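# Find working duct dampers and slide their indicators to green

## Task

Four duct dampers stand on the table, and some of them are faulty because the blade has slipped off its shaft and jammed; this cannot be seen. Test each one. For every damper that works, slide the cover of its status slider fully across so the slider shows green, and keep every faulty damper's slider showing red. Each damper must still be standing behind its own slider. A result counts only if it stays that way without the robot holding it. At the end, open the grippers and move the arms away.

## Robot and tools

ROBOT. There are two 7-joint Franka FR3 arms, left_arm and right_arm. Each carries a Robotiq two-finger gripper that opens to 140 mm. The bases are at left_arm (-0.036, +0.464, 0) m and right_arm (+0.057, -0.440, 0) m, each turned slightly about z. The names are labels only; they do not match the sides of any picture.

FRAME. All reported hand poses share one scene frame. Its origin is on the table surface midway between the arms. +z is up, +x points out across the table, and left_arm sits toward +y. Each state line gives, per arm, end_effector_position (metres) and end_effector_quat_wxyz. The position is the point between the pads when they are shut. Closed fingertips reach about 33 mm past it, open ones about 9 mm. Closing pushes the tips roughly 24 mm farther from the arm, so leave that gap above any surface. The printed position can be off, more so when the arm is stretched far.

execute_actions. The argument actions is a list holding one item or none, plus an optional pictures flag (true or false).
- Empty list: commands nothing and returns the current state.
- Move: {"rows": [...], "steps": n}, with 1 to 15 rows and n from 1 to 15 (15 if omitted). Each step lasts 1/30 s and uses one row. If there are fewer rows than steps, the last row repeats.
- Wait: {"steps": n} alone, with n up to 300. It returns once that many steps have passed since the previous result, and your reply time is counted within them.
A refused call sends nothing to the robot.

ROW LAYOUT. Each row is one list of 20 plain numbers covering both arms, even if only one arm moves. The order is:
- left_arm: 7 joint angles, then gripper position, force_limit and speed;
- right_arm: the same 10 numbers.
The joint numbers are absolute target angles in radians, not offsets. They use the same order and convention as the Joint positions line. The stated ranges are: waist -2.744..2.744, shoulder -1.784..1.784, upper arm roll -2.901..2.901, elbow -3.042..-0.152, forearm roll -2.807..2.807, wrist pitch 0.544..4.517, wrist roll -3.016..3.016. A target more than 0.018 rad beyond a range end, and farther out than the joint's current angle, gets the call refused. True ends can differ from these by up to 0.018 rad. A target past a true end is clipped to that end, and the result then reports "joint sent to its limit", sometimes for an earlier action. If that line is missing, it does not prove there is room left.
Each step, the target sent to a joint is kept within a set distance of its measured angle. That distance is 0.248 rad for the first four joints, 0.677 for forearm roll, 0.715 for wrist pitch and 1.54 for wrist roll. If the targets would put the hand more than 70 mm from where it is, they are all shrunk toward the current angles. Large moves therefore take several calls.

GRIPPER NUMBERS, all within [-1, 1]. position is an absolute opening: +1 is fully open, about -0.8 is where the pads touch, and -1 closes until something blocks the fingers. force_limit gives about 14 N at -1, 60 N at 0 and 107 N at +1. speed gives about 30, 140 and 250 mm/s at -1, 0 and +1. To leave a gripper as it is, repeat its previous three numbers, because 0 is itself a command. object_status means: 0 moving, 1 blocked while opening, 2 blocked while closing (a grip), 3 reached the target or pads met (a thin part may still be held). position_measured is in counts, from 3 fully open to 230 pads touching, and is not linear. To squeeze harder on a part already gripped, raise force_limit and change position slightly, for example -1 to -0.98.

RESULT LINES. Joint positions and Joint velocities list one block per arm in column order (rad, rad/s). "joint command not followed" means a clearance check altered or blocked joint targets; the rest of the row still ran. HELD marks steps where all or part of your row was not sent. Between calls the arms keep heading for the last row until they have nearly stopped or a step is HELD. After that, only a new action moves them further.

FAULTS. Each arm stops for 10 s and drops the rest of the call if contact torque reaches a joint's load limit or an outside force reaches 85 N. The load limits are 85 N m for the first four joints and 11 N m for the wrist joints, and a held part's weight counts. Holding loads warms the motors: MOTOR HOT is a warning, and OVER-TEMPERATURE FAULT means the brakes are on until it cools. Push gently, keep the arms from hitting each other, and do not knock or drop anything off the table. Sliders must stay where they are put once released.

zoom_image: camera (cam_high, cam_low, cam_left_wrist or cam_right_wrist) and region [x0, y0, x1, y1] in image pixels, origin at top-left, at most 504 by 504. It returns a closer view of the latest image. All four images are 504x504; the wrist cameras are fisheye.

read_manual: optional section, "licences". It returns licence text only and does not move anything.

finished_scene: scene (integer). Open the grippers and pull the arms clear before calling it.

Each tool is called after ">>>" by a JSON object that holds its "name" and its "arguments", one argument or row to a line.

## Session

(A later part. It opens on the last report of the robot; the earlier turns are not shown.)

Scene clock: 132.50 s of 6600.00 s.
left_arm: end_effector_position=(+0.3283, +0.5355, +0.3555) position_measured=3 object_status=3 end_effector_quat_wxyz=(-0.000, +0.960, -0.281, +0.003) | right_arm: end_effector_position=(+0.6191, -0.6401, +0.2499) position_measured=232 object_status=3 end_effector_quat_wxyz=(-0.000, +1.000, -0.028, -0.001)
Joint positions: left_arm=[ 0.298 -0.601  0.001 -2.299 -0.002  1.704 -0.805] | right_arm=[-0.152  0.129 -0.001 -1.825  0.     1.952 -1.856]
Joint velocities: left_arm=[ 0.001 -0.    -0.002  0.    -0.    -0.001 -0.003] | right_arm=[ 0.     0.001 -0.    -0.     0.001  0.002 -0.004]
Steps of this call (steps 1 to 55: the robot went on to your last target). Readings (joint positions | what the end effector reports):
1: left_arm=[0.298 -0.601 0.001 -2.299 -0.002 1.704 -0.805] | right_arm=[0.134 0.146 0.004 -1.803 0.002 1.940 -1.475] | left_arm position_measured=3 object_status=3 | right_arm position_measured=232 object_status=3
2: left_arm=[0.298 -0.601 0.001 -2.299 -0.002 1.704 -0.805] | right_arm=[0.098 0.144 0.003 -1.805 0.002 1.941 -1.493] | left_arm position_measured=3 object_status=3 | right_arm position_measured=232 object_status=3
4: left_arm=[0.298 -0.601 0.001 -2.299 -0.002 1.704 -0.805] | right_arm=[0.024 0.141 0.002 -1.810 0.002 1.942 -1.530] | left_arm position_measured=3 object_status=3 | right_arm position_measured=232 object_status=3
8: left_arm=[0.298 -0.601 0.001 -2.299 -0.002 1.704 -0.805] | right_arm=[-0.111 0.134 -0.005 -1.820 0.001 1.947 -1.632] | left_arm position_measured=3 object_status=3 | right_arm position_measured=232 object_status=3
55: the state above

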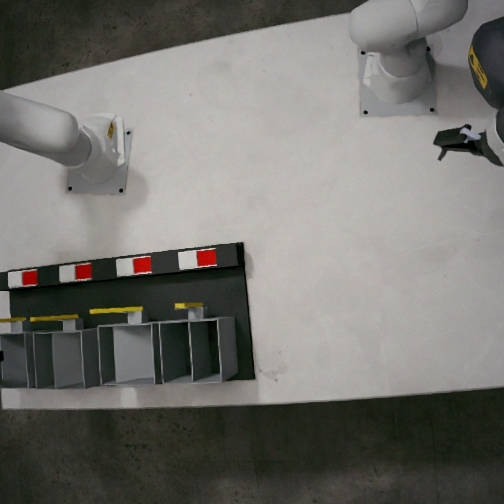

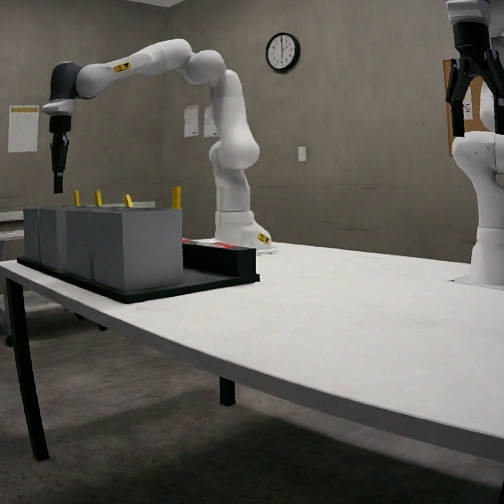

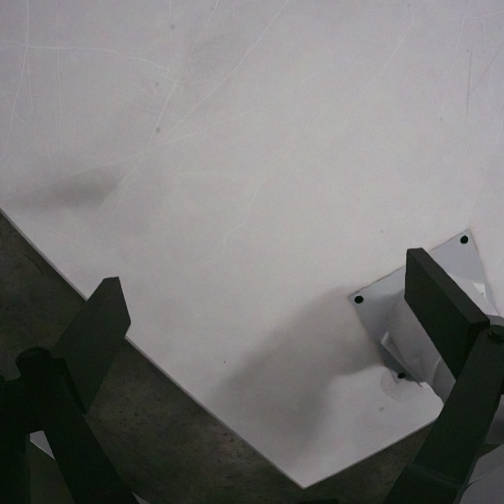

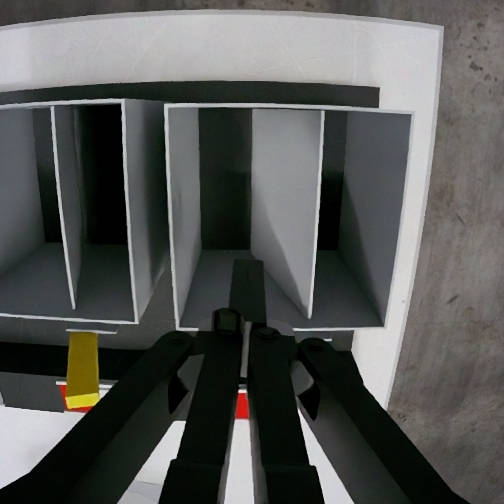

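>>> {"name": "execute_actions", "arguments": {
  "actions": [
    {"rows":[[0.3,-0.6,0,-2.3,0,1.7,-0.8,1,0,0,-0.151,0.164,0,-1.897,0,2.061,-1.861,-0.4,-0.3,0]]}
  ],
  "pictures": false
}}

>>> {"name": "execute_actions", "arguments": {
  "actions": [
    {"rows":[[0.3,-0.6,0,-2.3,0,1.7,-0.8,1,0,0,-0.151,0.211,0,-1.973,0,2.184,-1.861,-0.4,-0.3,0]]}
  ],
  "pictures": false
}}

>>> {"name": "execute_actions", "arguments": {
  "actions": [
    {"rows":[[0.3,-0.6,0,-2.3,0,1.7,-0.8,1,0,0,-0.151,0.211,0,-1.973,0,2.184,-1.861,0.35,-0.3,-1]]}
  ],
  "pictures": false
}}

>>> {"name": "execute_actions", "arguments": {
  "actions": [
    {"steps":60}
  ]
}}

Scene clock: 136.17 s of 6600.00 s.
left_arm: end_effector_position=(+0.3283, +0.5355, +0.3555) position_measured=3 object_status=3 end_effector_quat_wxyz=(-0.000, +0.960, -0.281, +0.003) | right_arm: end_effector_position=(+0.6182, -0.6397, +0.2036) position_measured=179 object_status=3 end_effector_quat_wxyz=(-0.002, +1.000, -0.028, -0.005)
Joint positions: left_arm=[ 0.298 -0.601  0.001 -2.299 -0.002  1.704 -0.805] | right_arm=[-0.152  0.165 -0.001 -1.896  0.001  2.052 -1.858]
Joint velocities: left_arm=[ 0.001  0.    -0.001 -0.001  0.     0.    -0.002] | right_arm=[-0.001 -0.003 -0.001 -0.     0.001  0.036  0.   ]
Steps of this call (steps 1 to 15: the robot went on to your last target; steps 16 to 90: nothing new was sent; then 0.17 s passed at rest; steps 91 to 105: all 15 steps of this action). Readings (joint positions | what the end effector reports):
91: left_arm=[0.298 -0.601 0.001 -2.299 -0.002 1.704 -0.805] | right_arm=[-0.152 0.129 -0.001 -1.838 0.001 1.971 -1.858] | left_arm position_measured=3 object_status=3 | right_arm position_measured=232 object_status=0
92: left_arm=[0.298 -0.601 0.001 -2.299 -0.002 1.704 -0.805] | right_arm=[-0.152 0.134 -0.001 -1.854 0.001 1.988 -1.858] | left_arm position_measured=3 object_status=3 | right_arm position_measured=230 object_status=0
94: left_arm=[0.298 -0.601 0.001 -2.299 -0.002 1.704 -0.805] | right_arm=[-0.152 0.152 -0.001 -1.878 0.001 2.010 -1.858] | left_arm position_measured=3 object_status=3 | right_arm position_measured=210 object_status=0
98: left_arm=[0.298 -0.601 0.001 -2.299 -0.002 1.704 -0.805] | right_arm=[-0.152 0.168 -0.001 -1.896 0.001 2.034 -1.858] | left_arm position_measured=3 object_status=3 | right_arm position_measured=180 object_status=0
105: the state above

Scene clock: 136.67 s of 6600.00 s.
left_arm: end_effector_position=(+0.3283, +0.5355, +0.3555) position_measured=3 object_status=3 end_effector_quat_wxyz=(-0.000, +0.960, -0.281, +0.003) | right_arm: end_effector_position=(+0.6155, -0.6388, +0.1512) position_measured=179 object_status=3 end_effector_quat_wxyz=(-0.002, +1.000, -0.028, -0.005)
Joint positions: left_arm=[ 0.298 -0.601  0.001 -2.299 -0.002  1.704 -0.805] | right_arm=[-0.152  0.212 -0.001 -1.973  0.001  2.174 -1.858]
Joint velocities: left_arm=[ 0.001 -0.001 -0.     0.    -0.     0.     0.003] | right_arm=[ 0.    -0.004 -0.003 -0.001 -0.     0.044 -0.001]
Steps of this call (steps 1 to 15: all 15 steps of this action). Readings (joint positions | what the end effector reports):
1: left_arm=[0.298 -0.601 0.001 -2.299 -0.002 1.704 -0.805] | right_arm=[-0.152 0.166 -0.001 -1.909 0.001 2.076 -1.858] | left_arm position_measured=3 object_status=3 | right_arm position_measured=179 object_status=3
2: left_arm=[0.298 -0.601 0.001 -2.299 -0.002 1.704 -0.805] | right_arm=[-0.152 0.174 -0.001 -1.926 0.001 2.096 -1.858] | left_arm position_measured=3 object_status=3 | right_arm position_measured=179 object_status=3
4: left_arm=[0.298 -0.601 0.001 -2.299 -0.002 1.704 -0.805] | right_arm=[-0.152 0.197 -0.001 -1.953 0.001 2.123 -1.858] | left_arm position_measured=3 object_status=3 | right_arm position_measured=179 object_status=3
8: left_arm=[0.298 -0.601 0.001 -2.299 -0.002 1.704 -0.805] | right_arm=[-0.152 0.216 -0.001 -1.972 0.001 2.152 -1.858] | left_arm position_measured=3 object_status=3 | right_arm position_measured=179 object_status=3
15: the state above

Scene clock: 137.17 s of 6600.00 s.
left_arm: end_effector_position=(+0.3283, +0.5355, +0.3555) position_measured=3 object_status=3 end_effector_quat_wxyz=(-0.000, +0.960, -0.281, +0.003) | right_arm: end_effector_position=(+0.6175, -0.6395, +0.1518) position_measured=156 object_status=0 end_effector_quat_wxyz=(-0.001, +1.000, -0.028, -0.002)
Joint positions: left_arm=[ 0.298 -0.601  0.001 -2.299 -0.002  1.704 -0.805] | right_arm=[-0.152  0.212 -0.001 -1.973  0.001  2.18  -1.858]
Joint velocities: left_arm=[-0.001  0.001 -0.     0.001 -0.001 -0.    -0.001] | right_arm=[ 0.001  0.    -0.    -0.    -0.002  0.001 -0.   ]
Steps of this call (steps 1 to 15: all 15 steps of this action). Readings (joint positions | what the end effector reports):
1: left_arm=[0.298 -0.601 0.001 -2.299 -0.002 1.704 -0.805] | right_arm=[-0.152 0.212 -0.001 -1.973 0.001 2.175 -1.858] | left_arm position_measured=3 object_status=3 | right_arm position_measured=179 object_status=0
2: left_arm=[0.298 -0.601 0.001 -2.299 -0.002 1.704 -0.805] | right_arm=[-0.152 0.212 -0.001 -1.973 0.001 2.176 -1.858] | left_arm position_measured=3 object_status=3 | right_arm position_measured=178 object_status=0
4: left_arm=[0.298 -0.601 0.001 -2.299 -0.002 1.704 -0.805] | right_arm=[-0.152 0.212 -0.001 -1.973 0.001 2.178 -1.858] | left_arm position_measured=3 object_status=3 | right_arm position_measured=174 object_status=0
8: left_arm=[0.298 -0.601 0.001 -2.299 -0.002 1.704 -0.805] | right_arm=[-0.152 0.212 -0.001 -1.973 0.001 2.179 -1.858] | left_arm position_measured=3 object_status=3 | right_arm position_measured=168 object_status=0
15: the state above

Scene clock: 139.17 s of 6600.00 s.
left_arm: end_effector_position=(+0.3283, +0.5355, +0.3555) position_measured=3 object_status=3 end_effector_quat_wxyz=(-0.000, +0.960, -0.281, +0.003) | right_arm: end_effector_position=(+0.6175, -0.6393, +0.1509) position_measured=85 object_status=3 end_effector_quat_wxyz=(-0.001, +1.000, -0.026, -0.002)
Joint positions: left_arm=[ 0.298 -0.601  0.001 -2.299 -0.002  1.704 -0.805] | right_arm=[-0.151  0.213 -0.    -1.973 -0.     2.182 -1.859]
Joint velocities: left_arm=[-0.     0.002  0.    -0.    -0.    -0.001 -0.001] | right_arm=[-0.     0.    -0.    -0.    -0.001 -0.001 -0.001]
Steps of this call (steps 1 to 15: the robot went on to your last target; steps 16 to 60: nothing new was sent). Readings (joint positions | what the end effector reports):
1: left_arm=[0.298 -0.601 0.001 -2.299 -0.002 1.704 -0.805] | right_arm=[-0.152 0.212 -0.001 -1.973 0.001 2.180 -1.858] | left_arm position_measured=3 object_status=3 | right_arm position_measured=155 object_status=0
2: left_arm=[0.298 -0.601 0.001 -2.299 -0.002 1.704 -0.805] | right_arm=[-0.152 0.212 -0.001 -1.973 0.001 2.180 -1.858] | left_arm position_measured=3 object_status=3 | right_arm position_measured=153 object_status=0
4: left_arm=[0.298 -0.601 0.001 -2.299 -0.002 1.704 -0.805] | right_arm=[-0.151 0.212 -0.001 -1.973 0.001 2.180 -1.858] | left_arm position_measured=3 object_status=3 | right_arm position_measured=150 object_status=0
8: left_arm=[0.298 -0.601 0.001 -2.299 -0.002 1.704 -0.805] | right_arm=[-0.150 0.212 0.000 -1.973 0.001 2.180 -1.858] | left_arm position_measured=3 object_status=3 | right_arm position_measured=143 object_status=0
60: the state above
All arms were judged still, so your last target was given up. Only a new action makes them travel on or press farther. Fingers that are still opening or closing keep moving.

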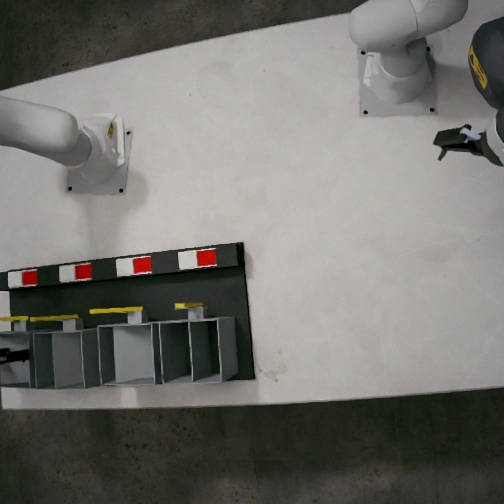

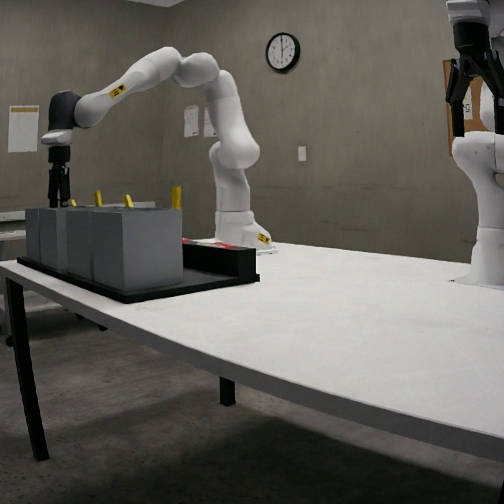

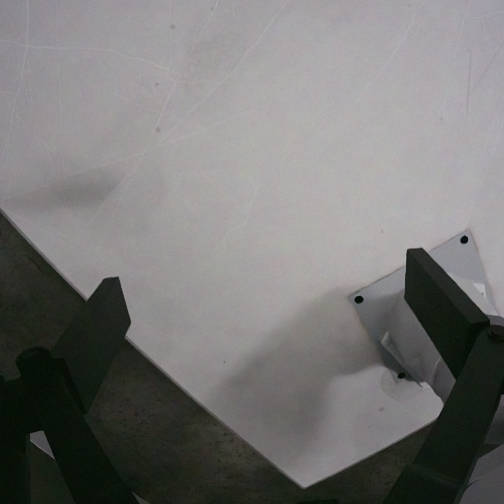

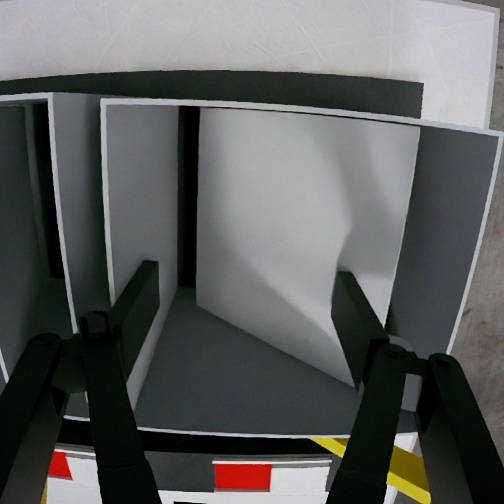

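>>> {"name": "execute_actions", "arguments": {
  "actions": [
    {"rows":[[0.3,-0.6,0,-2.3,0,1.7,-0.8,1,0,0,-0.151,0.211,0,-1.973,0,2.184,-1.861,-1,-0.3,0]],"steps":10}
  ],
  "pictures": false
}}

>>> {"name": "execute_actions", "arguments": {
  "actions": [
    {"rows":[[0.3,-0.6,0,-2.3,0,1.7,-0.8,1,0,0,-0.151,0.12,0,-1.81,0,1.93,-1.861,-1,-0.3,0]]}
  ],
  "pictures": false
}}

>>> {"name": "execute_actions", "arguments": {
  "actions": [
    {"rows":[[0.3,-0.6,0,-2.3,0,1.7,-0.8,1,0,0,0.4,-0.55,0,-2.5,0,1.95,-1.31,-1,-0.3,0]]}
  ],
  "pictures": false
}}

>>> {"name": "execute_actions", "arguments": {
  "actions": [
    {"steps":20}
  ],
  "pictures": false
}}

>>> {"name": "execute_actions", "arguments": {
  "actions": [
    {"rows":[[0.3,-0.6,0,-2.3,0,1.7,-0.8,1,0,0,0.4,-0.426,0,-2.674,0,2.248,-1.31,-1,-0.3,0]]}
  ],
  "pictures": false
}}

>>> {"name": "execute_actions", "arguments": {
  "actions": [
    {"steps":25}
  ]
}}

Scene clock: 146.87 s of 6600.00 s.
left_arm: end_effector_position=(+0.3283, +0.5355, +0.3555) position_measured=3 object_status=3 end_effector_quat_wxyz=(-0.000, +0.960, -0.281, +0.003) | right_arm: end_effector_position=(+0.6177, -0.6393, +0.1515) position_measured=152 object_status=0 end_effector_quat_wxyz=(-0.000, +1.000, -0.026, -0.002)
Joint positions: left_arm=[ 0.298 -0.601  0.001 -2.299 -0.002  1.704 -0.805] | right_arm=[-0.151  0.212 -0.    -1.973 -0.     2.182 -1.859]
Joint velocities: left_arm=[-0.     0.001 -0.     0.     0.001  0.    -0.002] | right_arm=[-0.001 -0.     0.    -0.    -0.001 -0.001  0.   ]
Steps of this call (steps 1 to 90: nothing new was sent; then 4.37 s passed at rest; steps 91 to 100: all 10 steps of this action). Readings (joint positions | what the end effector reports):
91: left_arm=[0.298 -0.601 0.001 -2.299 -0.002 1.704 -0.805] | right_arm=[-0.151 0.213 -0.000 -1.973 -0.000 2.182 -1.859] | left_arm position_measured=3 object_status=3 | right_arm position_measured=85 object_status=0
92: left_arm=[0.298 -0.601 0.001 -2.299 -0.002 1.704 -0.805] | right_arm=[-0.151 0.213 -0.000 -1.973 -0.000 2.182 -1.859] | left_arm position_measured=3 object_status=3 | right_arm position_measured=91 object_status=0
94: left_arm=[0.298 -0.601 0.001 -2.299 -0.002 1.704 -0.805] | right_arm=[-0.151 0.213 -0.000 -1.973 -0.000 2.182 -1.859] | left_arm position_measured=3 object_status=3 | right_arm position_measured=107 object_status=0
98: left_arm=[0.298 -0.601 0.001 -2.299 -0.002 1.704 -0.805] | right_arm=[-0.151 0.212 -0.000 -1.973 -0.000 2.182 -1.859] | left_arm position_measured=3 object_status=3 | right_arm position_measured=137 object_status=0
100: the state above

Scene clock: 147.37 s of 6600.00 s.
left_arm: end_effector_position=(+0.3283, +0.5355, +0.3555) position_measured=3 object_status=3 end_effector_quat_wxyz=(-0.000, +0.960, -0.281, +0.003) | right_arm: end_effector_position=(+0.6252, -0.6420, +0.2642) position_measured=232 object_status=0 end_effector_quat_wxyz=(+0.004, +1.000, -0.026, +0.011)
Joint positions: left_arm=[ 0.298 -0.601  0.001 -2.299 -0.002  1.704 -0.805] | right_arm=[-0.151  0.118 -0.    -1.808 -0.     1.95  -1.859]
Joint velocities: left_arm=[ 0.001  0.001 -0.001 -0.001 -0.002  0.    -0.001] | right_arm=[-0.001  0.031  0.    -0.003  0.001 -0.106  0.   ]
Steps of this call (steps 1 to 15: all 15 steps of this action). Readings (joint positions | what the end effector reports):
1: left_arm=[0.298 -0.601 0.001 -2.299 -0.002 1.704 -0.805] | right_arm=[-0.151 0.212 -0.000 -1.955 -0.000 2.151 -1.859] | left_arm position_measured=3 object_status=3 | right_arm position_measured=160 object_status=0
2: left_arm=[0.298 -0.601 0.001 -2.299 -0.002 1.704 -0.805] | right_arm=[-0.151 0.202 -0.000 -1.929 -0.000 2.123 -1.859] | left_arm position_measured=3 object_status=3 | right_arm position_measured=167 object_status=0
4: left_arm=[0.298 -0.601 0.001 -2.299 -0.002 1.704 -0.805] | right_arm=[-0.151 0.168 -0.000 -1.874 -0.000 2.067 -1.859] | left_arm position_measured=3 object_status=3 | right_arm position_measured=182 object_status=0
8: left_arm=[0.298 -0.601 0.001 -2.299 -0.002 1.704 -0.805] | right_arm=[-0.151 0.113 -0.000 -1.813 -0.000 1.999 -1.859] | left_arm position_measured=3 object_status=3 | right_arm position_measured=213 object_status=0
15: the state above

Scene clock: 147.87 s of 6600.00 s.
left_arm: end_effector_position=(+0.3283, +0.5355, +0.3555) position_measured=3 object_status=3 end_effector_quat_wxyz=(-0.000, +0.960, -0.281, +0.003) | right_arm: end_effector_position=(+0.4716, -0.3757, +0.2737) position_measured=232 object_status=3 end_effector_quat_wxyz=(+0.001, +0.998, +0.069, +0.006)
Joint positions: left_arm=[ 0.298 -0.601  0.001 -2.299 -0.002  1.704 -0.805] | right_arm=[ 0.34  -0.438  0.005 -2.382 -0.001  1.954 -1.554]
Joint velocities: left_arm=[-0.     0.001  0.001  0.001 -0.001  0.001 -0.   ] | right_arm=[ 0.85  -1.55   0.059 -1.518  0.    -0.066  0.793]
Steps of this call (steps 1 to 15: all 15 steps of this action). Readings (joint positions | what the end effector reports):
1: left_arm=[0.298 -0.601 0.001 -2.299 -0.002 1.704 -0.805] | right_arm=[-0.134 0.099 -0.011 -1.838 -0.001 1.952 -1.837] | left_arm position_measured=3 object_status=3 | right_arm position_measured=232 object_status=3
2: left_arm=[0.298 -0.601 0.001 -2.299 -0.002 1.704 -0.805] | right_arm=[-0.108 0.070 -0.016 -1.873 -0.001 1.951 -1.815] | left_arm position_measured=3 object_status=3 | right_arm position_measured=232 object_status=3
4: left_arm=[0.298 -0.601 0.001 -2.299 -0.002 1.704 -0.805] | right_arm=[-0.048 0.008 -0.016 -1.938 -0.001 1.951 -1.773] | left_arm position_measured=3 object_status=3 | right_arm position_measured=232 object_status=3
8: left_arm=[0.298 -0.601 0.001 -2.299 -0.002 1.704 -0.805] | right_arm=[0.091 -0.128 -0.008 -2.073 -0.001 1.953 -1.696] | left_arm position_measured=3 object_status=3 | right_arm position_measured=232 object_status=3
15: the state above

Scene clock: 148.53 s of 6600.00 s.
left_arm: end_effector_position=(+0.3283, +0.5355, +0.3555) position_measured=3 object_status=3 end_effector_quat_wxyz=(-0.000, +0.960, -0.281, +0.003) | right_arm: end_effector_position=(+0.4302, -0.3606, +0.2622) position_measured=232 object_status=3 end_effector_quat_wxyz=(+0.001, +1.000, -0.010, +0.001)
Joint positions: left_arm=[ 0.298 -0.601  0.001 -2.299 -0.002  1.704 -0.805] | right_arm=[ 0.398 -0.549  0.002 -2.497 -0.001  1.951 -1.34 ]
Joint velocities: left_arm=[-0.001 -0.    -0.001 -0.     0.     0.    -0.   ] | right_arm=[-0.001  0.001 -0.001 -0.001  0.001 -0.     0.089]
Steps of this call (steps 1 to 20: the robot went on to your last target). Readings (joint positions | what the end effector reports):
1: left_arm=[0.298 -0.601 0.001 -2.299 -0.002 1.704 -0.805] | right_arm=[0.363 -0.481 0.007 -2.422 -0.001 1.952 -1.529] | left_arm position_measured=3 object_status=3 | right_arm position_measured=232 object_status=3
2: left_arm=[0.298 -0.601 0.001 -2.299 -0.002 1.704 -0.805] | right_arm=[0.379 -0.509 0.009 -2.448 -0.001 1.952 -1.507] | left_arm position_measured=3 object_status=3 | right_arm position_measured=232 object_status=3
4: left_arm=[0.298 -0.601 0.001 -2.299 -0.002 1.704 -0.805] | right_arm=[0.393 -0.536 0.008 -2.476 -0.001 1.951 -1.469] | left_arm position_measured=3 object_status=3 | right_arm position_measured=232 object_status=3
8: left_arm=[0.298 -0.601 0.001 -2.299 -0.002 1.704 -0.805] | right_arm=[0.398 -0.547 0.003 -2.494 -0.001 1.951 -1.414] | left_arm position_measured=3 object_status=3 | right_arm position_measured=232 object_status=3
20: the state above

Scene clock: 149.03 s of 6600.00 s.
left_arm: end_effector_position=(+0.3283, +0.5355, +0.3555) position_measured=3 object_status=3 end_effector_quat_wxyz=(-0.000, +0.960, -0.281, +0.003) | right_arm: end_effector_position=(+0.4259, -0.3614, +0.1584) position_measured=232 object_status=3 end_effector_quat_wxyz=(+0.003, +1.000, -0.020, -0.010)
Joint positions: left_arm=[ 0.298 -0.601  0.001 -2.299 -0.002  1.704 -0.805] | right_arm=[ 0.399 -0.425  0.001 -2.672 -0.001  2.227 -1.319]
Joint velocities: left_arm=[ 0.001  0.    -0.001 -0.    -0.    -0.    -0.002] | right_arm=[-0.    -0.001 -0.002  0.001 -0.001  0.111  0.017]
Steps of this call (steps 1 to 15: all 15 steps of this action). Readings (joint positions | what the end effector reports):
1: left_arm=[0.298 -0.601 0.001 -2.299 -0.002 1.704 -0.805] | right_arm=[0.398 -0.542 0.001 -2.517 -0.001 1.988 -1.338] | left_arm position_measured=3 object_status=3 | right_arm position_measured=232 object_status=3
2: left_arm=[0.298 -0.601 0.001 -2.299 -0.002 1.704 -0.805] | right_arm=[0.398 -0.522 0.001 -2.548 -0.001 2.024 -1.337] | left_arm position_measured=3 object_status=3 | right_arm position_measured=232 object_status=3
4: left_arm=[0.298 -0.601 0.001 -2.299 -0.002 1.704 -0.805] | right_arm=[0.398 -0.469 0.001 -2.615 -0.001 2.093 -1.332] | left_arm position_measured=3 object_status=3 | right_arm position_measured=232 object_status=3
8: left_arm=[0.298 -0.601 0.001 -2.299 -0.002 1.704 -0.805] | right_arm=[0.399 -0.424 0.001 -2.670 -0.001 2.171 -1.326] | left_arm position_measured=3 object_status=3 | right_arm position_measured=232 object_status=3
15: the state above

Scene clock: 149.87 s of 6600.00 s.
left_arm: end_effector_position=(+0.3283, +0.5355, +0.3555) position_measured=3 object_status=3 end_effector_quat_wxyz=(-0.000, +0.960, -0.281, +0.003) | right_arm: end_effector_position=(+0.4315, -0.3602, +0.1600) position_measured=232 object_status=3 end_effector_quat_wxyz=(+0.001, +1.000, -0.023, -0.001)
Joint positions: left_arm=[ 0.298 -0.601  0.001 -2.299 -0.002  1.704 -0.805] | right_arm=[ 0.399 -0.425  0.001 -2.672 -0.001  2.245 -1.314]
Joint velocities: left_arm=[ 0.     0.001  0.001 -0.001  0.     0.001  0.001] | right_arm=[ 0.001  0.    -0.001 -0.001 -0.001 -0.     0.   ]
Steps of this call (steps 1 to 25: the robot went on to your last target). Readings (joint positions | what the end effector reports):
1: left_arm=[0.298 -0.601 0.001 -2.299 -0.002 1.704 -0.805] | right_arm=[0.399 -0.425 0.001 -2.672 -0.001 2.230 -1.318] | left_arm position_measured=3 object_status=3 | right_arm position_measured=232 object_status=3
2: left_arm=[0.298 -0.601 0.001 -2.299 -0.002 1.704 -0.805] | right_arm=[0.399 -0.425 0.001 -2.672 -0.001 2.233 -1.318] | left_arm position_measured=3 object_status=3 | right_arm position_measured=232 object_status=3
4: left_arm=[0.298 -0.601 0.001 -2.299 -0.002 1.704 -0.805] | right_arm=[0.399 -0.425 0.001 -2.672 -0.001 2.237 -1.317] | left_arm position_measured=3 object_status=3 | right_arm position_measured=232 object_status=3
8: left_arm=[0.298 -0.601 0.001 -2.299 -0.002 1.704 -0.805] | right_arm=[0.399 -0.425 0.001 -2.672 -0.001 2.241 -1.316] | left_arm position_measured=3 object_status=3 | right_arm position_measured=232 object_status=3
25: the state above

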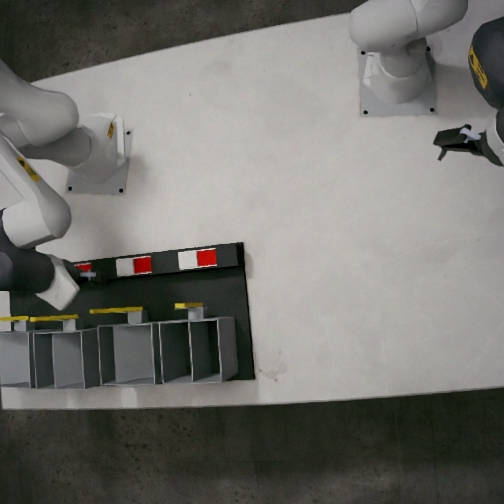

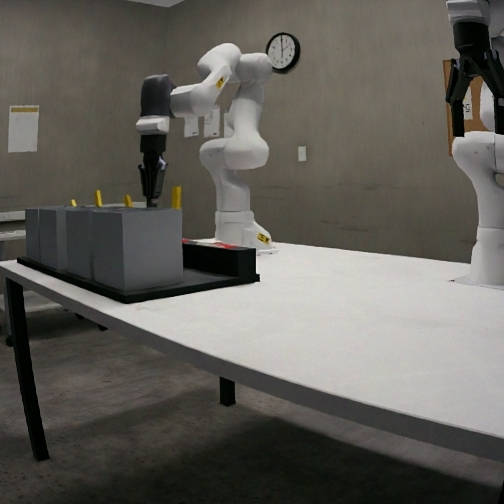

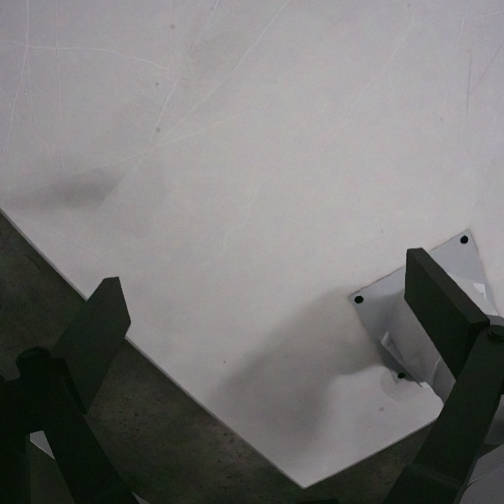

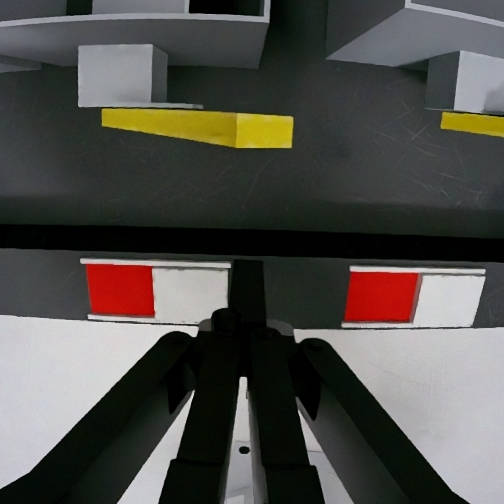

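>>> {"name": "execute_actions", "arguments": {
  "actions": [
    {"rows":[[0.3,-0.6,0,-2.3,0,1.7,-0.8,1,0,0,0.382,-0.44,0,-2.803,0,2.363,-1.328,-1,-0.3,0]]}
  ],
  "pictures": false
}}

>>> {"name": "execute_actions", "arguments": {
  "actions": [
    {"steps":20}
  ]
}}

Scene clock: 155.57 s of 6600.00 s.
left_arm: end_effector_position=(+0.3283, +0.5355, +0.3555) position_measured=3 object_status=3 end_effector_quat_wxyz=(-0.000, +0.960, -0.281, +0.003) | right_arm: end_effector_position=(+0.4046, -0.3714, +0.1198) position_measured=232 object_status=3 end_effector_quat_wxyz=(+0.001, +1.000, -0.027, -0.004)
Joint positions: left_arm=[ 0.298 -0.601  0.001 -2.299 -0.002  1.704 -0.805] | right_arm=[ 0.384 -0.439  0.001 -2.8   -0.     2.353 -1.322]
Joint velocities: left_arm=[-0.001 -0.    -0.001 -0.001  0.     0.     0.001] | right_arm=[ 0.     0.    -0.001 -0.002  0.001  0.039 -0.008]
Steps of this call (steps 1 to 15: the robot went on to your last target; steps 16 to 90: nothing new was sent; then 2.20 s passed at rest; steps 91 to 105: all 15 steps of this action). Readings (joint positions | what the end effector reports):
91: left_arm=[0.298 -0.601 0.001 -2.299 -0.002 1.704 -0.805] | right_arm=[0.395 -0.433 0.002 -2.697 -0.000 2.269 -1.314] | left_arm position_measured=3 object_status=3 | right_arm position_measured=232 object_status=3
92: left_arm=[0.298 -0.601 0.001 -2.299 -0.002 1.704 -0.805] | right_arm=[0.391 -0.438 0.002 -2.731 -0.000 2.286 -1.315] | left_arm position_measured=3 object_status=3 | right_arm position_measured=232 object_status=3
94: left_arm=[0.298 -0.601 0.001 -2.299 -0.002 1.704 -0.805] | right_arm=[0.386 -0.437 0.001 -2.775 -0.000 2.307 -1.317] | left_arm position_measured=3 object_status=3 | right_arm position_measured=232 object_status=3
98: left_arm=[0.298 -0.601 0.001 -2.299 -0.002 1.704 -0.805] | right_arm=[0.384 -0.437 0.001 -2.799 -0.000 2.334 -1.320] | left_arm position_measured=3 object_status=3 | right_arm position_measured=232 object_status=3
105: the state above

Scene clock: 156.23 s of 6600.00 s.
left_arm: end_effector_position=(+0.3283, +0.5355, +0.3555) position_measured=3 object_status=3 end_effector_quat_wxyz=(-0.000, +0.960, -0.281, +0.003) | right_arm: end_effector_position=(+0.4065, -0.3711, +0.1203) position_measured=232 object_status=3 end_effector_quat_wxyz=(+0.001, +1.000, -0.026, -0.001)
Joint positions: left_arm=[ 0.298 -0.601  0.001 -2.299 -0.002  1.704 -0.805] | right_arm=[ 0.383 -0.439  0.001 -2.801 -0.     2.36  -1.324]
Joint velocities: left_arm=[-0.002  0.001  0.001 -0.     0.001 -0.001  0.   ] | right_arm=[-0.    -0.     0.001  0.     0.     0.001 -0.001]
Steps of this call (steps 1 to 15: the robot went on to your last target; steps 16 to 20: nothing new was sent). Readings (joint positions | what the end effector reports):
1: left_arm=[0.298 -0.601 0.001 -2.299 -0.002 1.704 -0.805] | right_arm=[0.384 -0.439 0.001 -2.800 -0.000 2.354 -1.323] | left_arm position_measured=3 object_status=3 | right_arm position_measured=232 object_status=3
2: left_arm=[0.298 -0.601 0.001 -2.299 -0.002 1.704 -0.805] | right_arm=[0.384 -0.439 0.001 -2.800 -0.000 2.355 -1.323] | left_arm position_measured=3 object_status=3 | right_arm position_measured=232 object_status=3
4: left_arm=[0.298 -0.601 0.001 -2.299 -0.002 1.704 -0.805] | right_arm=[0.384 -0.439 0.001 -2.800 -0.000 2.357 -1.323] | left_arm position_measured=3 object_status=3 | right_arm position_measured=232 object_status=3
8: left_arm=[0.298 -0.601 0.001 -2.299 -0.002 1.704 -0.805] | right_arm=[0.384 -0.439 0.001 -2.800 -0.000 2.358 -1.324] | left_arm position_measured=3 object_status=3 | right_arm position_measured=232 object_status=3
20: the state above
All arms were judged still, so your last target was given up. Only a new action makes them travel on or press farther. Fingers that are still opening or closing keep moving.

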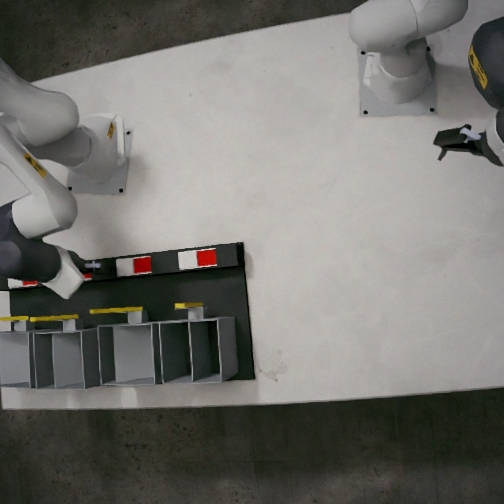

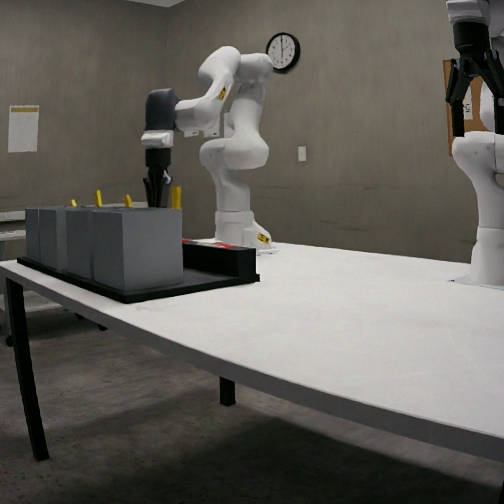

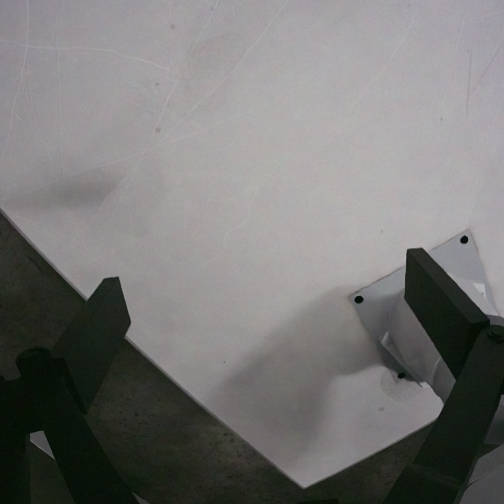

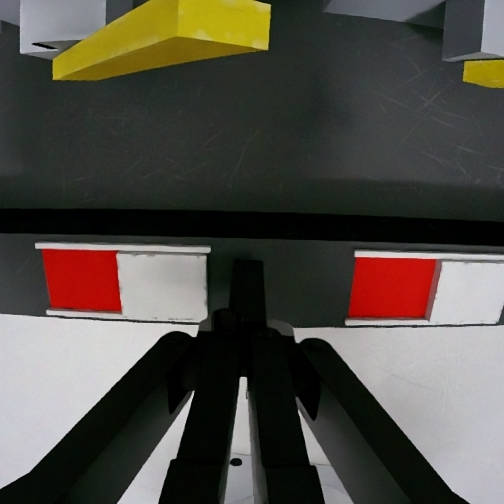

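>>> {"name": "execute_actions", "arguments": {
  "actions": [
    {"rows":[[0.3,-0.6,0,-2.3,0,1.7,-0.8,1,0,0,0.384,-0.407,0,-2.838,0,2.431,-1.328,-1,-0.3,0]]}
  ],
  "pictures": false
}}

>>> {"name": "execute_actions", "arguments": {
  "actions": [
    {"steps":20}
  ]
}}

Scene clock: 160.40 s of 6600.00 s.
left_arm: end_effector_position=(+0.3283, +0.5355, +0.3555) position_measured=3 object_status=3 end_effector_quat_wxyz=(-0.000, +0.960, -0.281, +0.003) | right_arm: end_effector_position=(+0.4052, -0.3714, +0.1103) position_measured=232 object_status=3 end_effector_quat_wxyz=(-0.000, +1.000, -0.025, +0.002)
Joint positions: left_arm=[ 0.298 -0.601  0.001 -2.299 -0.002  1.704 -0.805] | right_arm=[ 0.383 -0.425  0.001 -2.822 -0.     2.401 -1.326]
Joint velocities: left_arm=[ 0.001  0.    -0.    -0.001  0.001 -0.    -0.   ] | right_arm=[-0.001 -0.001 -0.001 -0.001  0.002  0.002 -0.002]
Steps of this call (steps 1 to 90: nothing new was sent; then 0.67 s passed at rest; steps 91 to 105: all 15 steps of this action). Readings (joint positions | what the end effector reports):
91: left_arm=[0.298 -0.601 0.001 -2.299 -0.002 1.704 -0.805] | right_arm=[0.383 -0.435 0.001 -2.806 -0.000 2.373 -1.325] | left_arm position_measured=3 object_status=3 | right_arm position_measured=232 object_status=3
92: left_arm=[0.298 -0.601 0.001 -2.299 -0.002 1.704 -0.805] | right_arm=[0.383 -0.427 0.001 -2.815 -0.000 2.383 -1.325] | left_arm position_measured=3 object_status=3 | right_arm position_measured=232 object_status=3
94: left_arm=[0.298 -0.601 0.001 -2.299 -0.002 1.704 -0.805] | right_arm=[0.383 -0.423 0.001 -2.819 -0.000 2.398 -1.325] | left_arm position_measured=3 object_status=3 | right_arm position_measured=232 object_status=3
98: left_arm=[0.298 -0.601 0.001 -2.299 -0.002 1.704 -0.805] | right_arm=[0.383 -0.425 0.001 -2.822 -0.000 2.401 -1.325] | left_arm position_measured=3 object_status=3 | right_arm position_measured=232 object_status=3
105: the state above

Scene clock: 161.07 s of 6600.00 s.
left_arm: end_effector_position=(+0.3283, +0.5355, +0.3555) position_measured=3 object_status=3 end_effector_quat_wxyz=(-0.000, +0.960, -0.281, +0.003) | right_arm: end_effector_position=(+0.4052, -0.3714, +0.1103) position_measured=232 object_status=3 end_effector_quat_wxyz=(-0.000, +1.000, -0.025, +0.002)
Joint positions: left_arm=[ 0.298 -0.601  0.001 -2.299 -0.002  1.704 -0.805] | right_arm=[ 0.383 -0.426  0.001 -2.822 -0.     2.401 -1.326]
Joint velocities: left_arm=[-0.001 -0.001 -0.001 -0.002  0.    -0.001 -0.001] | right_arm=[-0.    -0.001  0.001 -0.001  0.002 -0.001 -0.001]
Steps of this call (steps 1 to 15: the robot went on to your last target; steps 16 to 20: nothing new was sent). Readings (joint positions | what the end effector reports):
1: left_arm=[0.298 -0.601 0.001 -2.299 -0.002 1.704 -0.805] | right_arm=[0.383 -0.426 0.001 -2.822 -0.000 2.401 -1.326] | left_arm position_measured=3 object_status=3 | right_arm position_measured=232 object_status=3
2: left_arm=[0.298 -0.601 0.001 -2.299 -0.002 1.704 -0.805] | right_arm=[0.383 -0.426 0.001 -2.822 -0.000 2.401 -1.326] | left_arm position_measured=3 object_status=3 | right_arm position_measured=232 object_status=3
4: left_arm=[0.298 -0.601 0.001 -2.299 -0.002 1.704 -0.805] | right_arm=[0.383 -0.426 0.001 -2.822 -0.000 2.401 -1.326] | left_arm position_measured=3 object_status=3 | right_arm position_measured=232 object_status=3
8: left_arm=[0.298 -0.601 0.001 -2.299 -0.002 1.704 -0.805] | right_arm=[0.383 -0.426 0.001 -2.822 -0.000 2.401 -1.326] | left_arm position_measured=3 object_status=3 | right_arm position_measured=232 object_status=3
20: the state above
All arms were judged still, so your last target was given up. Only a new action makes them travel on or press farther. Fingers that are still opening or closing keep moving.

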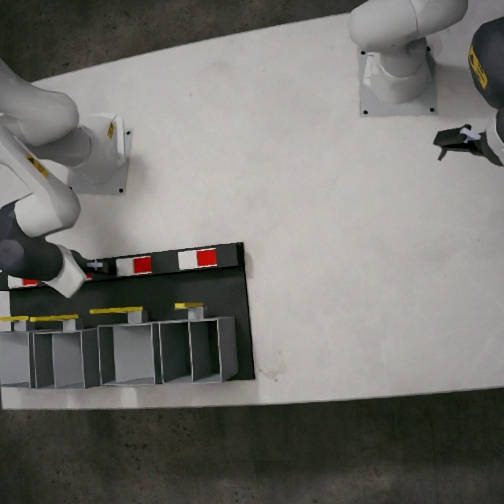

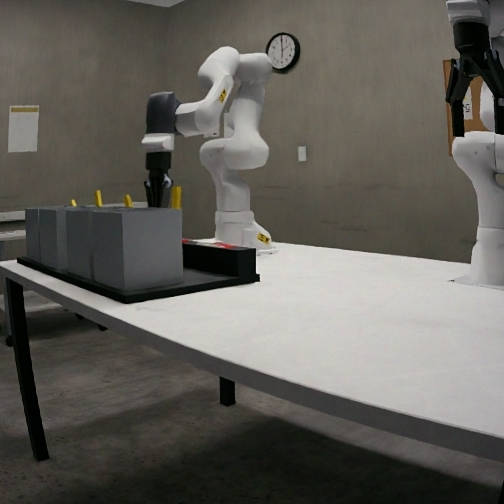

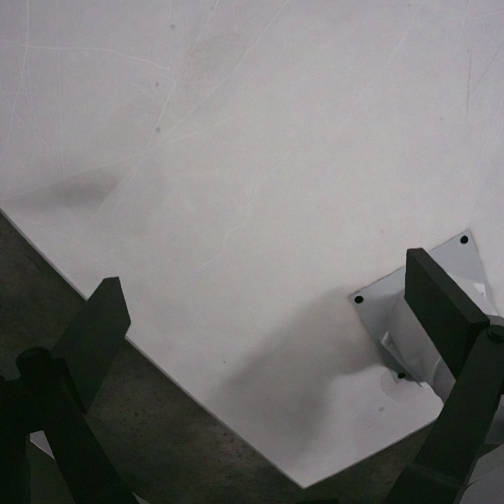

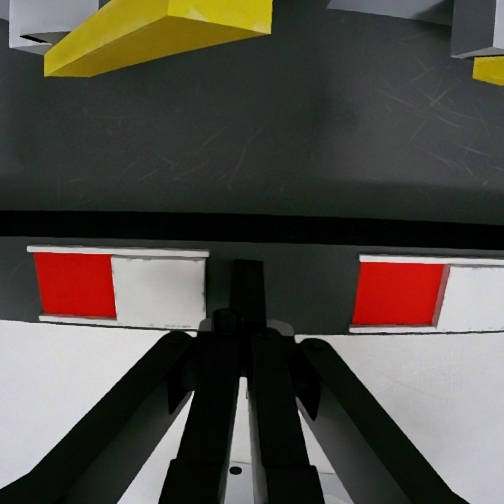

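>>> {"name": "execute_actions", "arguments": {
  "actions": [
    {"rows":[[0.3,-0.6,0,-2.3,0,1.7,-0.8,1,0,0,0.386,-0.432,0,-2.815,0,2.383,-1.324,-1,-0.3,0]],"steps":10}
  ],
  "pictures": false
}}

>>> {"name": "execute_actions", "arguments": {
  "actions": [
    {"rows":[[0.3,-0.6,0,-2.3,0,1.7,-0.8,1,0,0,0.427,-0.418,0,-2.803,0,2.385,-1.28,-1,-0.3,0]],"steps":10}
  ],
  "pictures": false
}}

>>> {"name": "execute_actions", "arguments": {
  "actions": [
    {"rows":[[0.3,-0.6,0,-2.3,0,1.7,-0.8,1,0,0,0.469,-0.402,0,-2.789,0,2.387,-1.24,-1,-0.3,0]],"steps":10}
  ],
  "pictures": false
}}

>>> {"name": "execute_actions", "arguments": {
  "actions": [
    {"rows":[[0.3,-0.6,0,-2.3,0,1.7,-0.8,1,0,0,0.508,-0.384,0,-2.774,0,2.39,-1.2,-1,-0.3,0]],"steps":10}
  ],
  "pictures": false
}}

>>> {"name": "execute_actions", "arguments": {
  "actions": [
    {"rows":[[0.3,-0.6,0,-2.3,0,1.7,-0.8,1,0,0,0.547,-0.364,0,-2.757,0,2.393,-1.163,-1,-0.3,0]]}
  ]
}}

Scene clock: 169.57 s of 6600.00 s.
left_arm: end_effector_position=(+0.3283, +0.5355, +0.3555) position_measured=3 object_status=3 end_effector_quat_wxyz=(-0.000, +0.960, -0.281, +0.003) | right_arm: end_effector_position=(+0.4048, -0.3711, +0.1130) position_measured=232 object_status=3 end_effector_quat_wxyz=(+0.000, +1.000, -0.024, +0.001)
Joint positions: left_arm=[ 0.298 -0.601  0.001 -2.299 -0.002  1.704 -0.805] | right_arm=[ 0.384 -0.431  0.001 -2.817 -0.     2.388 -1.326]
Joint velocities: left_arm=[ 0.     0.001  0.002 -0.001  0.001 -0.     0.001] | right_arm=[-0.001 -0.    -0.     0.002 -0.    -0.014  0.001]
Steps of this call (steps 1 to 90: nothing new was sent; then 5.17 s passed at rest; steps 91 to 100: all 10 steps of this action). Readings (joint positions | what the end effector reports):
91: left_arm=[0.298 -0.601 0.001 -2.299 -0.002 1.704 -0.805] | right_arm=[0.384 -0.427 0.001 -2.821 -0.000 2.399 -1.326] | left_arm position_measured=3 object_status=3 | right_arm position_measured=232 object_status=3
92: left_arm=[0.298 -0.601 0.001 -2.299 -0.002 1.704 -0.805] | right_arm=[0.384 -0.429 0.001 -2.820 -0.000 2.396 -1.326] | left_arm position_measured=3 object_status=3 | right_arm position_measured=232 object_status=3
94: left_arm=[0.298 -0.601 0.001 -2.299 -0.002 1.704 -0.805] | right_arm=[0.384 -0.430 0.001 -2.818 -0.000 2.393 -1.326] | left_arm position_measured=3 object_status=3 | right_arm position_measured=232 object_status=3
98: left_arm=[0.298 -0.601 0.001 -2.299 -0.002 1.704 -0.805] | right_arm=[0.384 -0.431 0.001 -2.817 -0.000 2.390 -1.326] | left_arm position_measured=3 object_status=3 | right_arm position_measured=232 object_status=3
100: the state above

Scene clock: 169.90 s of 6600.00 s.
left_arm: end_effector_position=(+0.3283, +0.5355, +0.3555) position_measured=3 object_status=3 end_effector_quat_wxyz=(-0.000, +0.960, -0.281, +0.003) | right_arm: end_effector_position=(+0.4055, -0.3565, +0.1139) position_measured=232 object_status=3 end_effector_quat_wxyz=(-0.000, +1.000, -0.019, +0.001)
Joint positions: left_arm=[ 0.298 -0.601  0.001 -2.299 -0.002  1.704 -0.805] | right_arm=[ 0.425 -0.42  -0.    -2.806 -0.     2.388 -1.298]
Joint velocities: left_arm=[-0.001  0.001  0.001 -0.     0.001  0.    -0.   ] | right_arm=[ 0.001  0.001 -0.     0.001  0.001 -0.002  0.046]
Steps of this call (steps 1 to 10: all 10 steps of this action). Readings (joint positions | what the end effector reports):
1: left_arm=[0.298 -0.601 0.001 -2.299 -0.002 1.704 -0.805] | right_arm=[0.393 -0.428 -0.002 -2.815 -0.000 2.388 -1.322] | left_arm position_measured=3 object_status=3 | right_arm position_measured=232 object_status=3
2: left_arm=[0.298 -0.601 0.001 -2.299 -0.002 1.704 -0.805] | right_arm=[0.404 -0.425 -0.001 -2.811 -0.000 2.388 -1.318] | left_arm position_measured=3 object_status=3 | right_arm position_measured=232 object_status=3
4: left_arm=[0.298 -0.601 0.001 -2.299 -0.002 1.704 -0.805] | right_arm=[0.417 -0.422 -0.000 -2.808 -0.000 2.388 -1.311] | left_arm position_measured=3 object_status=3 | right_arm position_measured=232 object_status=3
8: left_arm=[0.298 -0.601 0.001 -2.299 -0.002 1.704 -0.805] | right_arm=[0.424 -0.420 -0.000 -2.806 -0.000 2.388 -1.301] | left_arm position_measured=3 object_status=3 | right_arm position_measured=232 object_status=3
10: the state above

Scene clock: 170.23 s of 6600.00 s.
left_arm: end_effector_position=(+0.3283, +0.5355, +0.3555) position_measured=3 object_status=3 end_effector_quat_wxyz=(-0.000, +0.960, -0.281, +0.003) | right_arm: end_effector_position=(+0.4056, -0.3412, +0.1138) position_measured=232 object_status=3 end_effector_quat_wxyz=(+0.000, +1.000, -0.016, -0.000)
Joint positions: left_arm=[ 0.298 -0.601  0.001 -2.299 -0.002  1.704 -0.805] | right_arm=[ 0.466 -0.404 -0.001 -2.792 -0.     2.387 -1.262]
Joint velocities: left_arm=[ 0.001  0.001 -0.001  0.     0.001  0.    -0.001] | right_arm=[ 0.007  0.     0.     0.002 -0.    -0.001  0.06 ]
Steps of this call (steps 1 to 10: all 10 steps of this action). Readings (joint positions | what the end effector reports):
1: left_arm=[0.298 -0.601 0.001 -2.299 -0.002 1.704 -0.805] | right_arm=[0.434 -0.416 -0.003 -2.802 -0.000 2.387 -1.293] | left_arm position_measured=3 object_status=3 | right_arm position_measured=232 object_status=3
2: left_arm=[0.298 -0.601 0.001 -2.299 -0.002 1.704 -0.805] | right_arm=[0.445 -0.412 -0.002 -2.799 -0.000 2.387 -1.287] | left_arm position_measured=3 object_status=3 | right_arm position_measured=232 object_status=3
4: left_arm=[0.298 -0.601 0.001 -2.299 -0.002 1.704 -0.805] | right_arm=[0.458 -0.407 -0.001 -2.794 -0.000 2.387 -1.279] | left_arm position_measured=3 object_status=3 | right_arm position_measured=232 object_status=3
8: left_arm=[0.298 -0.601 0.001 -2.299 -0.002 1.704 -0.805] | right_arm=[0.465 -0.404 -0.001 -2.792 -0.000 2.387 -1.266] | left_arm position_measured=3 object_status=3 | right_arm position_measured=232 object_status=3
10: the state above

Scene clock: 170.57 s of 6600.00 s.
left_arm: end_effector_position=(+0.3283, +0.5355, +0.3555) position_measured=3 object_status=3 end_effector_quat_wxyz=(-0.000, +0.960, -0.281, +0.003) | right_arm: end_effector_position=(+0.4057, -0.3263, +0.1136) position_measured=232 object_status=3 end_effector_quat_wxyz=(+0.000, +1.000, -0.016, -0.001)
Joint positions: left_arm=[ 0.298 -0.601  0.001 -2.299 -0.002  1.704 -0.805] | right_arm=[ 0.505 -0.386 -0.001 -2.777 -0.     2.388 -1.223]
Joint velocities: left_arm=[ 0.    -0.    -0.001  0.    -0.001  0.001 -0.   ] | right_arm=[ 0.006  0.003  0.     0.002 -0.001  0.     0.066]
Steps of this call (steps 1 to 10: all 10 steps of this action). Readings (joint positions | what the end effector reports):
1: left_arm=[0.298 -0.601 0.001 -2.299 -0.002 1.704 -0.805] | right_arm=[0.475 -0.400 -0.003 -2.788 -0.000 2.387 -1.256] | left_arm position_measured=3 object_status=3 | right_arm position_measured=232 object_status=3
2: left_arm=[0.298 -0.601 0.001 -2.299 -0.002 1.704 -0.805] | right_arm=[0.485 -0.395 -0.002 -2.784 -0.000 2.387 -1.251] | left_arm position_measured=3 object_status=3 | right_arm position_measured=232 object_status=3
4: left_arm=[0.298 -0.601 0.001 -2.299 -0.002 1.704 -0.805] | right_arm=[0.498 -0.389 -0.001 -2.779 -0.000 2.388 -1.241] | left_arm position_measured=3 object_status=3 | right_arm position_measured=232 object_status=3
8: left_arm=[0.298 -0.601 0.001 -2.299 -0.002 1.704 -0.805] | right_arm=[0.505 -0.386 -0.001 -2.777 -0.000 2.388 -1.228] | left_arm position_measured=3 object_status=3 | right_arm position_measured=232 object_status=3
10: the state above

Scene clock: 171.07 s of 6600.00 s.
left_arm: end_effector_position=(+0.3283, +0.5355, +0.3555) position_measured=3 object_status=3 end_effector_quat_wxyz=(-0.000, +0.960, -0.281, +0.003) | right_arm: end_effector_position=(+0.4059, -0.3108, +0.1132) position_measured=232 object_status=3 end_effector_quat_wxyz=(+0.001, +1.000, -0.019, -0.002)
Joint positions: left_arm=[ 0.298 -0.601  0.001 -2.299 -0.002  1.704 -0.805] | right_arm=[ 0.545 -0.366 -0.001 -2.76  -0.     2.389 -1.178]
Joint velocities: left_arm=[ 0.001  0.     0.     0.001 -0.001 -0.    -0.   ] | right_arm=[ 0.002  0.001 -0.001  0.001  0.001  0.     0.036]
Steps of this call (steps 1 to 15: all 15 steps of this action). Readings (joint positions | what the end effector reports):
1: left_arm=[0.298 -0.601 0.001 -2.299 -0.002 1.704 -0.805] | right_arm=[0.514 -0.382 -0.003 -2.773 -0.000 2.388 -1.218] | left_arm position_measured=3 object_status=3 | right_arm position_measured=232 object_status=3
2: left_arm=[0.298 -0.601 0.001 -2.299 -0.002 1.704 -0.805] | right_arm=[0.524 -0.376 -0.003 -2.768 -0.000 2.388 -1.212] | left_arm position_measured=3 object_status=3 | right_arm position_measured=232 object_status=3
4: left_arm=[0.298 -0.601 0.001 -2.299 -0.002 1.704 -0.805] | right_arm=[0.537 -0.370 -0.001 -2.763 -0.000 2.389 -1.203] | left_arm position_measured=3 object_status=3 | right_arm position_measured=232 object_status=3
8: left_arm=[0.298 -0.601 0.001 -2.299 -0.002 1.704 -0.805] | right_arm=[0.544 -0.366 -0.001 -2.760 -0.000 2.389 -1.190] | left_arm position_measured=3 object_status=3 | right_arm position_measured=232 object_status=3
15: the state above

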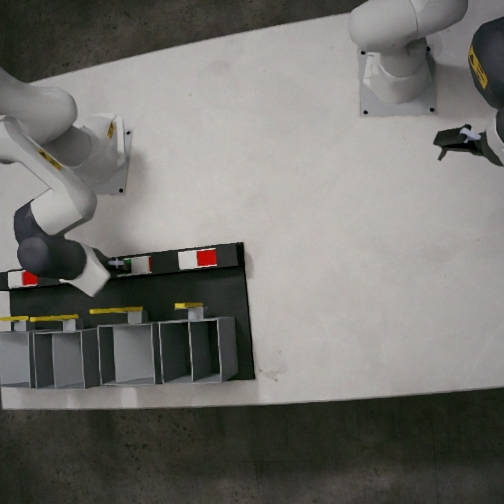

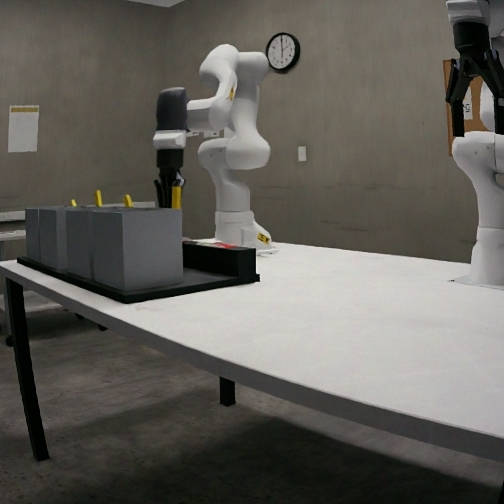

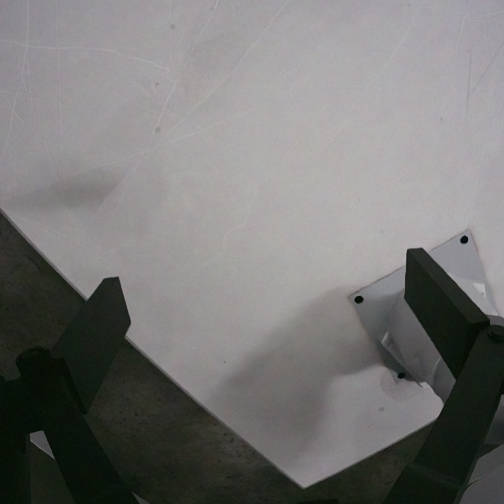

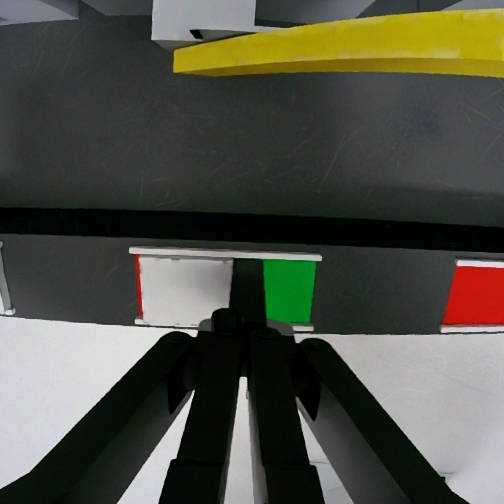

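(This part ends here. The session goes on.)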